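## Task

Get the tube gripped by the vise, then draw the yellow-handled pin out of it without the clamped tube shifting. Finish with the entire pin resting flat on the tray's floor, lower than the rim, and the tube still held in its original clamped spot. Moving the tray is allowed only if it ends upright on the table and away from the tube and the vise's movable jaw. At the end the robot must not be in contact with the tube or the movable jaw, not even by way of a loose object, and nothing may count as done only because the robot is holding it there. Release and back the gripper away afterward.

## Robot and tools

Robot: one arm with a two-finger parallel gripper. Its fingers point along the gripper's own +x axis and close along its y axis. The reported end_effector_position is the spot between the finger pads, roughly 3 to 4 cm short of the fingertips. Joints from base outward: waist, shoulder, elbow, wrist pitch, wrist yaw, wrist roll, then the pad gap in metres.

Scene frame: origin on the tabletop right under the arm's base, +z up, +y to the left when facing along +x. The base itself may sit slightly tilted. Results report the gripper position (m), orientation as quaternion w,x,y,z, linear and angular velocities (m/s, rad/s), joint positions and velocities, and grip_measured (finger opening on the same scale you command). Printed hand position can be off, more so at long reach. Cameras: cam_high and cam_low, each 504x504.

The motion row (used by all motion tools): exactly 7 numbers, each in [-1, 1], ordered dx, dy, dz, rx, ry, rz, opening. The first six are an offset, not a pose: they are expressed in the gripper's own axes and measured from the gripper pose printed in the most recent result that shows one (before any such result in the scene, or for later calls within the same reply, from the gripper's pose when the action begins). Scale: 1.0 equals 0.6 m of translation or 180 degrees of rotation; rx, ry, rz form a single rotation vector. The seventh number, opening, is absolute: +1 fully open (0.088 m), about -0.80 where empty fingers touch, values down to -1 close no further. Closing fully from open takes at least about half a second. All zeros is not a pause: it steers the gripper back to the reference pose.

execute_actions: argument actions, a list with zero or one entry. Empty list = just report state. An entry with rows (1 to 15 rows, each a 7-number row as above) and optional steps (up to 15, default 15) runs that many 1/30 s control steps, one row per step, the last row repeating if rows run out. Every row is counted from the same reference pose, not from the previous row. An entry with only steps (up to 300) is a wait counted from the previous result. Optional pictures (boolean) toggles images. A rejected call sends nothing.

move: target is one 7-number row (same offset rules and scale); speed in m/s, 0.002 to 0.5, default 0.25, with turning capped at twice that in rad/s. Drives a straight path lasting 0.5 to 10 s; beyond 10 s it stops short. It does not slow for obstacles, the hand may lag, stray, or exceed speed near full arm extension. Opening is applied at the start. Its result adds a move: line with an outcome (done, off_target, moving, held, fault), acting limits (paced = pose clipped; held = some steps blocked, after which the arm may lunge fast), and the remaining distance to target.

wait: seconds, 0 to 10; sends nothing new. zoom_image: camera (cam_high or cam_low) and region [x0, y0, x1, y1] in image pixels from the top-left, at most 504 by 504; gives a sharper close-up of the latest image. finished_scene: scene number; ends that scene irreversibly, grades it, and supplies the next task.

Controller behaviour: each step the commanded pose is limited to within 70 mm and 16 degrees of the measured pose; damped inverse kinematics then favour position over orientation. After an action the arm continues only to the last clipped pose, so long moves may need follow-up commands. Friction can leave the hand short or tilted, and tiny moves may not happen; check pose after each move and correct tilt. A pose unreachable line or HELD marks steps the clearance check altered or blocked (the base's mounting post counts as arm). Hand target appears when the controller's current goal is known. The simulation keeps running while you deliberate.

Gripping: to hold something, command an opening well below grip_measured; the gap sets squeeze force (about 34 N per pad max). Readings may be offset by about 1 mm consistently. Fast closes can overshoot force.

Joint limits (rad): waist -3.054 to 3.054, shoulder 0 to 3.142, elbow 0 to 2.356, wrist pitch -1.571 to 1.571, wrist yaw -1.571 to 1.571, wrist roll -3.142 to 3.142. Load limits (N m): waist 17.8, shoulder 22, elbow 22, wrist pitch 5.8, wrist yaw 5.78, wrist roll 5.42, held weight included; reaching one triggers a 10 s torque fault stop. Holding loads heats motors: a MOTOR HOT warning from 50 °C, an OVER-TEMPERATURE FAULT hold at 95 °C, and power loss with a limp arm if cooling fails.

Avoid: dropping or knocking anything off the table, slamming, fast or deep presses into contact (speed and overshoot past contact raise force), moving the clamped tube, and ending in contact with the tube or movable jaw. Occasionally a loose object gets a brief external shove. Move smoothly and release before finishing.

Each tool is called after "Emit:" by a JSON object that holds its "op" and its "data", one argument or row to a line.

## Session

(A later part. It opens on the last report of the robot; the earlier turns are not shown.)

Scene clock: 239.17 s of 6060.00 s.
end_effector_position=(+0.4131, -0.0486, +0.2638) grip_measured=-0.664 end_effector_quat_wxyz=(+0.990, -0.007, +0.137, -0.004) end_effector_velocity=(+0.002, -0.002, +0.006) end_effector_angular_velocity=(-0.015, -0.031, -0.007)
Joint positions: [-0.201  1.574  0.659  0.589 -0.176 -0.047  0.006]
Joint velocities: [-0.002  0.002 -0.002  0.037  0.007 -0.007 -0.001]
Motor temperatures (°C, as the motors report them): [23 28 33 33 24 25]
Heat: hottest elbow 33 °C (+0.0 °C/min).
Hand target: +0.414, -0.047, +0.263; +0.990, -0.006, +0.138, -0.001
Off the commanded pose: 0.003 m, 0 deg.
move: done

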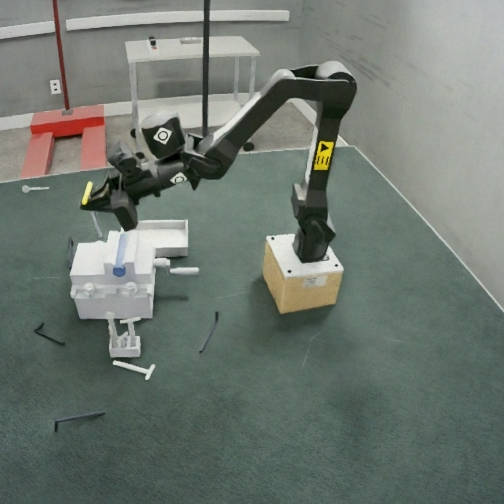

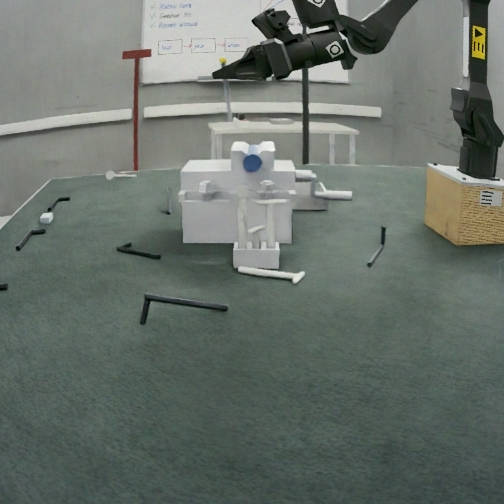

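Emit:
{"op": "move", "data": {
  "target": [-0.11,-0.314,-0.032,0,0,0,-0.95],
  "speed": 0.15
}}

Emit:
{"op": "move", "data": {
  "target": [0,0,0,0,0.46,0,-0.95],
  "speed": 0.2
}}

Emit:
{"op": "move", "data": {
  "target": [0.25,0,0.04,0,0,0,-0.95],
  "speed": 0.12
}}

Emit:
{"op": "zoom_image", "data": {
  "camera": "cam_high",
  "region": [50,130,250,290]
}}

Emit:
{"op": "zoom_image", "data": {
  "camera": "cam_low",
  "region": [170,60,370,220]
}}

Scene clock: 249.37 s of 6060.00 s.
end_effector_position=(+0.3396, -0.2348, +0.2654) grip_measured=-0.664 end_effector_quat_wxyz=(+0.991, -0.007, +0.137, -0.006) end_effector_velocity=(+0.000, +0.002, -0.003) end_effector_angular_velocity=(+0.001, +0.007, +0.024)
Joint positions: [-0.878  1.678  0.814  0.396 -0.802 -0.337  0.006]
Joint velocities: [-0.002  0.007  0.007 -0.022 -0.022 -0.022  0.   ]
Motor temperatures (°C, as the motors report them): [23 29 33 33 24 25]
Heat: hottest elbow 33 °C (+0.0 °C/min).
Hand target: +0.341, -0.237, +0.265; +0.991, -0.009, +0.137, -0.004
Off the commanded pose: 0.004 m, 0 deg.
move: done

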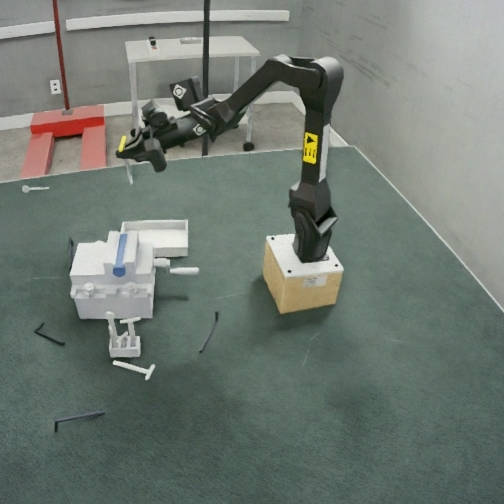

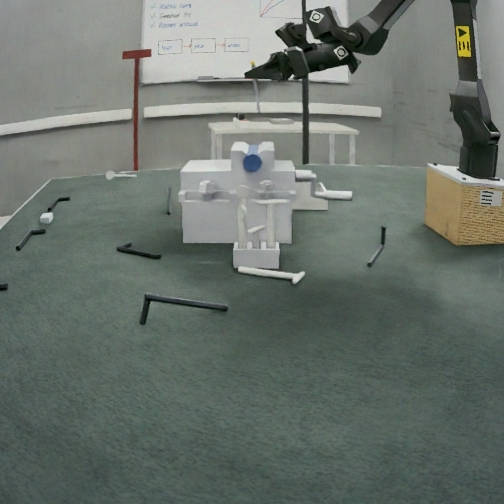

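Scene clock: 253.30 s of 6060.00 s.
end_effector_position=(+0.3391, -0.2343, +0.2662) grip_measured=-0.663 end_effector_quat_wxyz=(+0.694, -0.023, +0.719, -0.027) end_effector_velocity=(-0.004, +0.003, +0.001) end_effector_angular_velocity=(+0.016, +0.012, +0.020)
Joint positions: [-0.589  2.23   2.177 -1.561  0.08  -0.569  0.006]
Joint velocities: [-0.002 -0.002  0.002 -0.022 -0.007 -0.022 -0.   ]
Motor temperatures (°C, as the motors report them): [23 29 34 33 24 25]
Heat: hottest elbow 34 °C (+1.0 °C/min).
Hand target: +0.341, -0.235, +0.263; +0.691, -0.023, +0.722, -0.027
Off the commanded pose: 0.001 m, 7 deg.
joint sent to its limit — the command would take joint 4 (wrist pitch) past its lower limit, so that joint was sent only as far as its limit.
move: off_target

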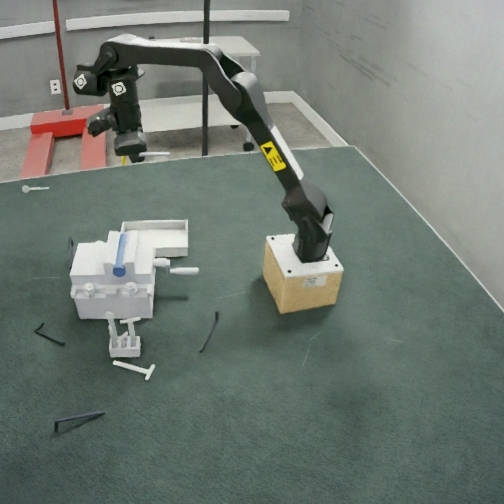

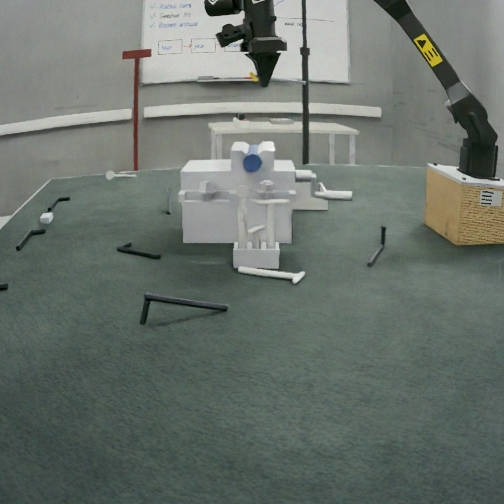

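Scene clock: 254.97 s of 6060.00 s.
end_effector_position=(+0.3585, -0.2467, +0.1223) grip_measured=-0.663 end_effector_quat_wxyz=(+0.699, -0.026, +0.714, -0.031) end_effector_velocity=(-0.001, +0.000, +0.002) end_effector_angular_velocity=(+0.008, -0.001, +0.005)
Joint positions: [-0.589  2.333  1.768 -1.033  0.08  -0.569  0.006]
Joint velocities: [-0.002 -0.002  0.002 -0.007 -0.007 -0.007  0.   ]
Motor temperatures (°C, as the motors report them): [23 30 34 33 24 25]
Heat: hottest elbow 34 °C (+1.0 °C/min).
Hand target: +0.356, -0.246, +0.116; +0.694, -0.023, +0.719, -0.027
Off the commanded pose: 0.007 m, 1 deg.
move: done

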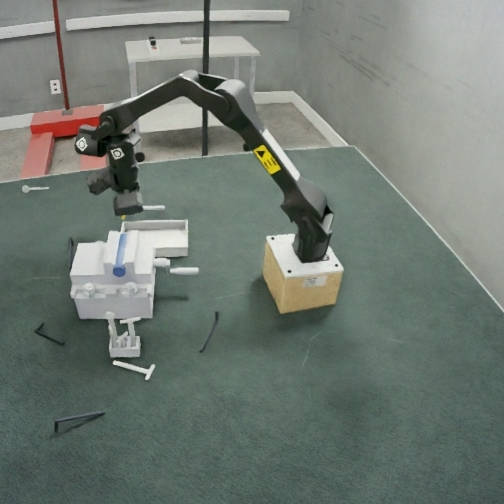

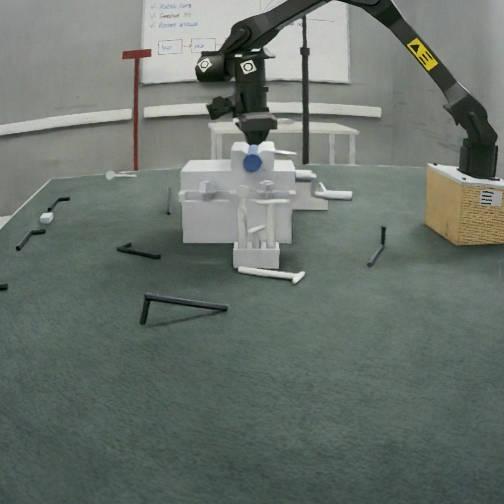

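Region (50, 130, 250, 290) of cam_high's 504x504 image, scaled by 2.520, with more detail than that image has; it fills the top 403 rows of this view, and the rest is white.

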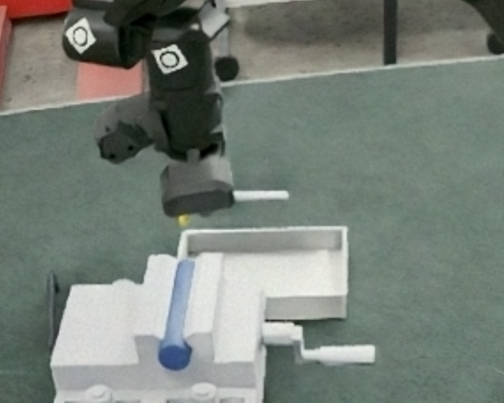

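Region (170, 60, 370, 220) of cam_low's 504x504 image, scaled by 2.520, with more detail than that image has; it fills the top 403 rows of this view, and the rest is white.

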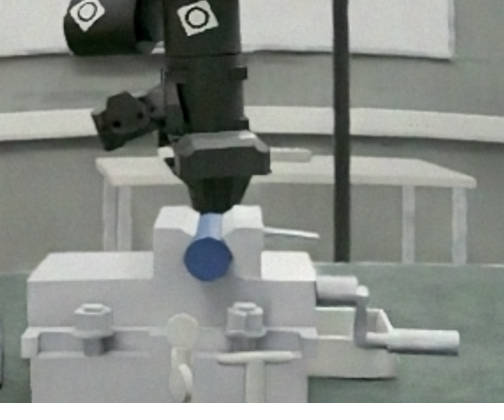

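Emit:
{"op": "move", "data": {
  "target": [0,0.014,-0.05,0,0.04,0.025,-0.95],
  "speed": 0.08
}}

Emit:
{"op": "move", "data": {
  "target": [0.11,0,0.016,0,0,0,-0.95],
  "speed": 0.06
}}

Emit:
{"op": "zoom_image", "data": {
  "camera": "cam_high",
  "region": [50,130,250,290]
}}

Scene clock: 260.50 s of 6060.00 s.
end_effector_position=(+0.3287, -0.2359, +0.1242) grip_measured=-0.664 end_effector_quat_wxyz=(+0.656, +0.005, +0.755, -0.005) end_effector_velocity=(+0.000, +0.003, -0.000) end_effector_angular_velocity=(+0.023, -0.006, +0.002)
Joint positions: [-0.606  2.334  1.772 -1.179  0.081 -0.573  0.006]
Joint velocities: [-0.002  0.002  0.002 -0.007 -0.022 -0.007  0.   ]
Motor temperatures (°C, as the motors report them): [23 31 34 32 24 25]
Heat: hottest elbow 34 °C (+1.0 °C/min).
Hand target: +0.329, -0.238, +0.122; +0.654, +0.005, +0.757, -0.005
Off the commanded pose: 0.003 m, 0 deg.
move: done

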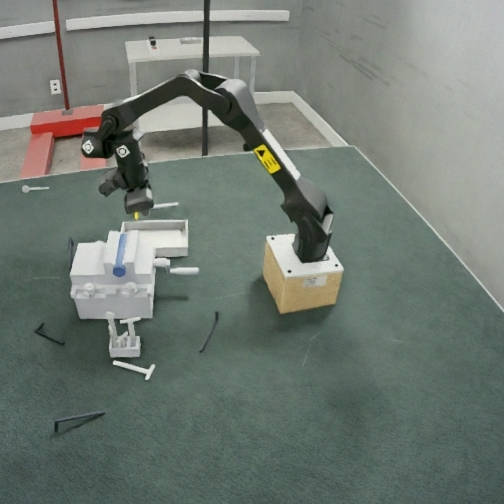

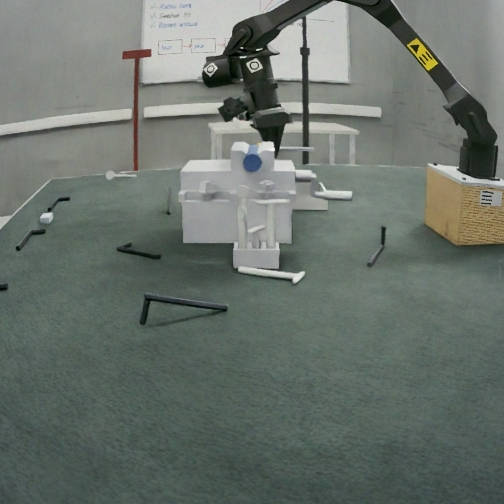

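Scene clock: 261.97 s of 6060.00 s.
end_effector_position=(+0.3321, -0.2380, +0.0645) grip_measured=-0.664 end_effector_quat_wxyz=(+0.662, +0.001, +0.750, -0.010) end_effector_velocity=(-0.003, -0.003, +0.002) end_effector_angular_velocity=(-0.003, +0.006, +0.001)
Joint positions: [-0.606  2.418  1.67  -0.972  0.081 -0.573  0.006]
Joint velocities: [-0.007 -0.002  0.002 -0.007  0.007 -0.007 -0.   ]
Motor temperatures (°C, as the motors report them): [23 31 33 32 24 25]
Heat: hottest elbow 33 °C (+0.0 °C/min).
Hand target: +0.328, -0.236, +0.057; +0.656, +0.005, +0.755, -0.005
Off the commanded pose: 0.008 m, 1 deg.
move: done

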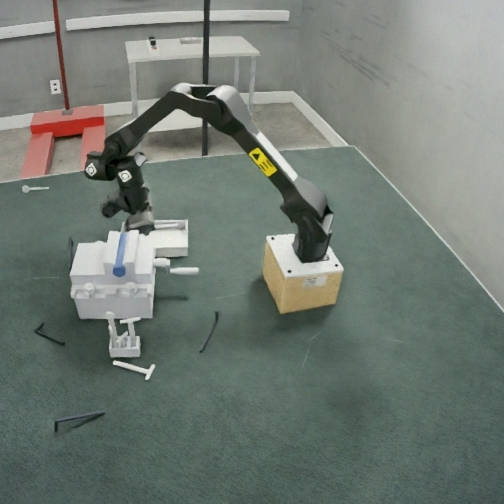

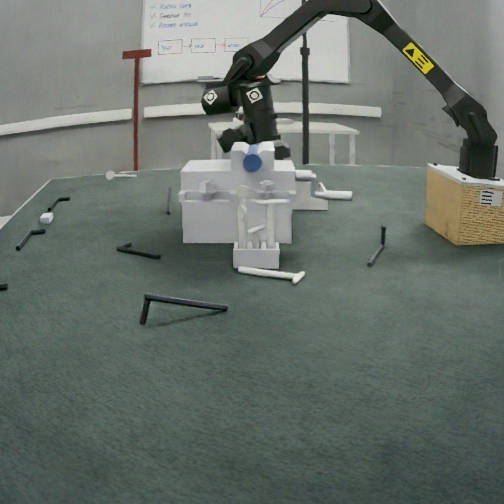

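Region (50, 130, 250, 290) of cam_high's 504x504 image, scaled by 2.520, with more detail than that image has; it fills the top 403 rows of this view, and the rest is white.

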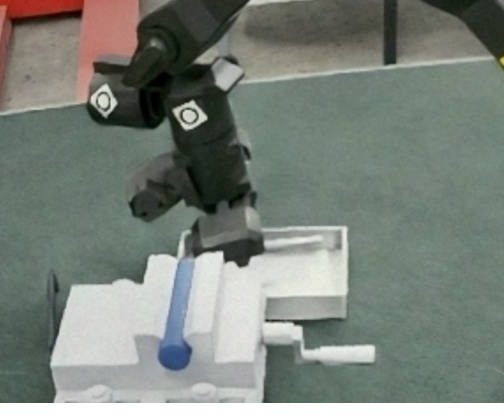

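Shift +x 1 cm and lower.

Emit:
{"op": "move", "data": {
  "target": [0.035,0,0.02,0,0,0,-0.95],
  "speed": 0.04
}}

Emit:
{"op": "move", "data": {
  "target": [0,0,0,0,0,0,-0.3]
}}

Emit:
{"op": "move", "data": {
  "target": [-0.25,0,-0.035,0,0,0,-0.3],
  "speed": 0.1
}}

Emit:
{"op": "zoom_image", "data": {
  "camera": "cam_high",
  "region": [50,130,250,290]
}}

Scene clock: 269.40 s of 6060.00 s.
end_effector_position=(+0.3394, -0.2393, +0.0463) grip_measured=-0.664 end_effector_quat_wxyz=(+0.663, -0.000, +0.749, -0.011) end_effector_velocity=(-0.000, +0.000, +0.004) end_effector_angular_velocity=(+0.009, +0.002, -0.010)
Joint positions: [-0.599  2.473  1.691 -0.935  0.081 -0.566  0.006]
Joint velocities: [-0.002 -0.002  0.012 -0.022 -0.007  0.007 -0.   ]
Motor temperatures (°C, as the motors report them): [23 33 33 31 24 25]
Heat: hottest shoulder 33 °C (+0.0 °C/min).
Hand target: +0.341, -0.239, +0.042; +0.662, +0.001, +0.749, -0.010
Off the commanded pose: 0.005 m, 0 deg.
move: done

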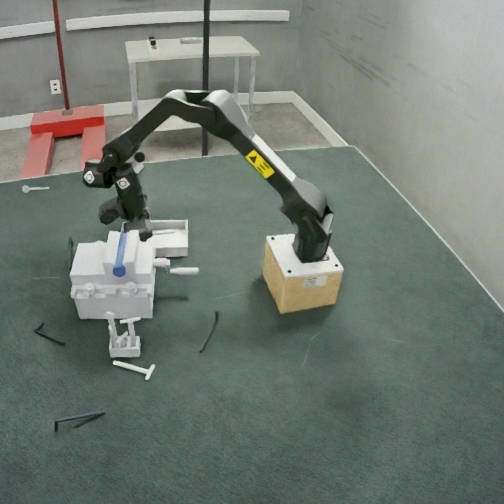

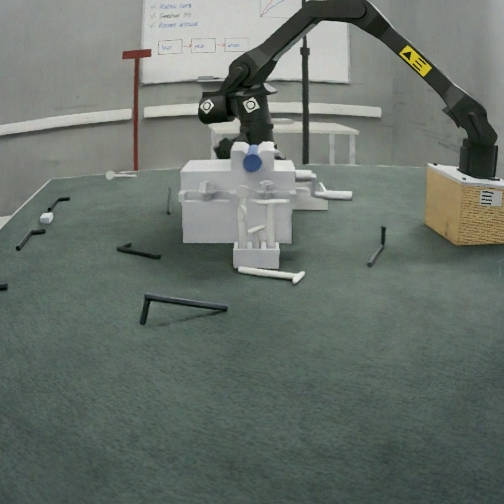

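Scene clock: 269.97 s of 6060.00 s.
end_effector_position=(+0.3394, -0.2393, +0.0463) grip_measured=-0.301 end_effector_quat_wxyz=(+0.663, -0.000, +0.749, -0.011) end_effector_velocity=(-0.006, +0.004, +0.000) end_effector_angular_velocity=(+0.010, +0.027, +0.010)
Joint positions: [-0.599  2.473  1.691 -0.935  0.081 -0.566  0.024]
Joint velocities: [ 0.002 -0.002 -0.007 -0.022  0.007 -0.007  0.   ]
Motor temperatures (°C, as the motors report them): [23 33 33 31 24 25]
Heat: hottest shoulder 33 °C (+0.0 °C/min).
Hand target: +0.339, -0.239, +0.046; +0.663, -0.000, +0.749, -0.011
Off the commanded pose: 0.000 m, 0 deg.
move: done

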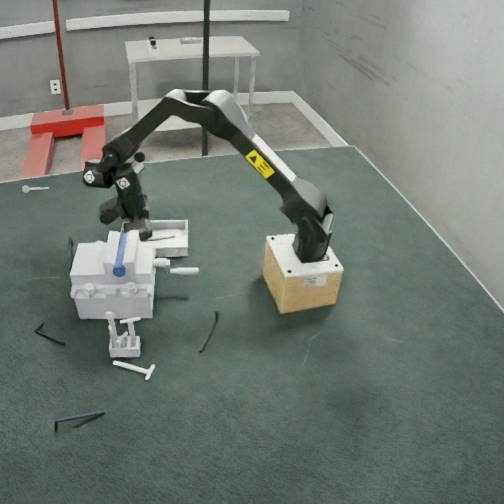

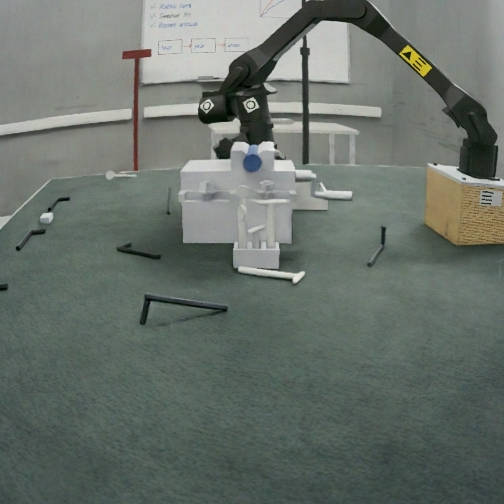

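Scene clock: 271.87 s of 6060.00 s.
end_effector_position=(+0.3363, -0.2370, +0.1940) grip_measured=-0.300 end_effector_quat_wxyz=(+0.659, +0.002, +0.752, -0.009) end_effector_velocity=(-0.003, +0.002, +0.004) end_effector_angular_velocity=(+0.012, +0.006, -0.010)
Joint positions: [-0.598  2.309  2.012 -1.431  0.081 -0.564  0.024]
Joint velocities: [-0.002 -0.007  0.002 -0.022 -0.007  0.007 -0.   ]
Motor temperatures (°C, as the motors report them): [23 34 33 31 24 25]
Heat: hottest shoulder 34 °C (+2.0 °C/min).
Hand target: +0.338, -0.236, +0.198; +0.663, +0.000, +0.749, -0.011
Off the commanded pose: 0.004 m, 1 deg.
move: done

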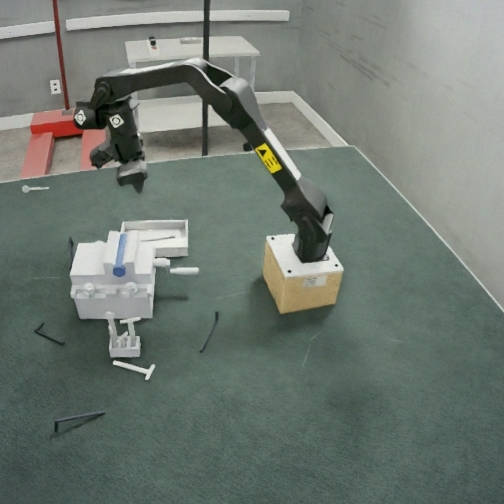

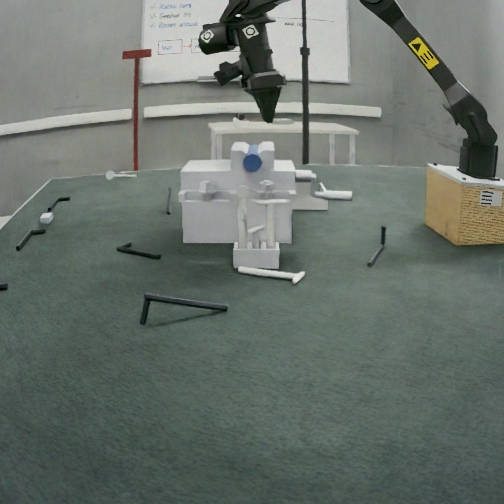

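Region (50, 130, 250, 290) of cam_high's 504x504 image, scaled by 2.520, with more detail than that image has; it fills the top 403 rows of this view, and the rest is white.

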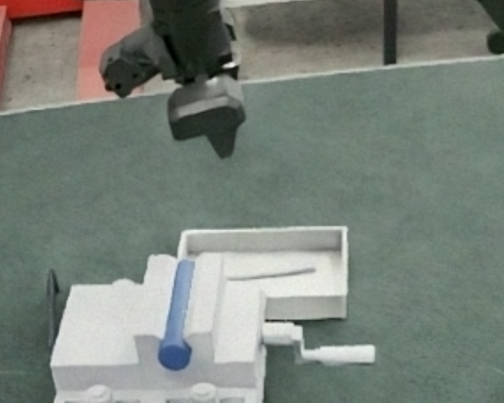

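Emit:
{"op": "finished_scene", "data": {
  "scene": 2
}}

The scene is finished: the task was done.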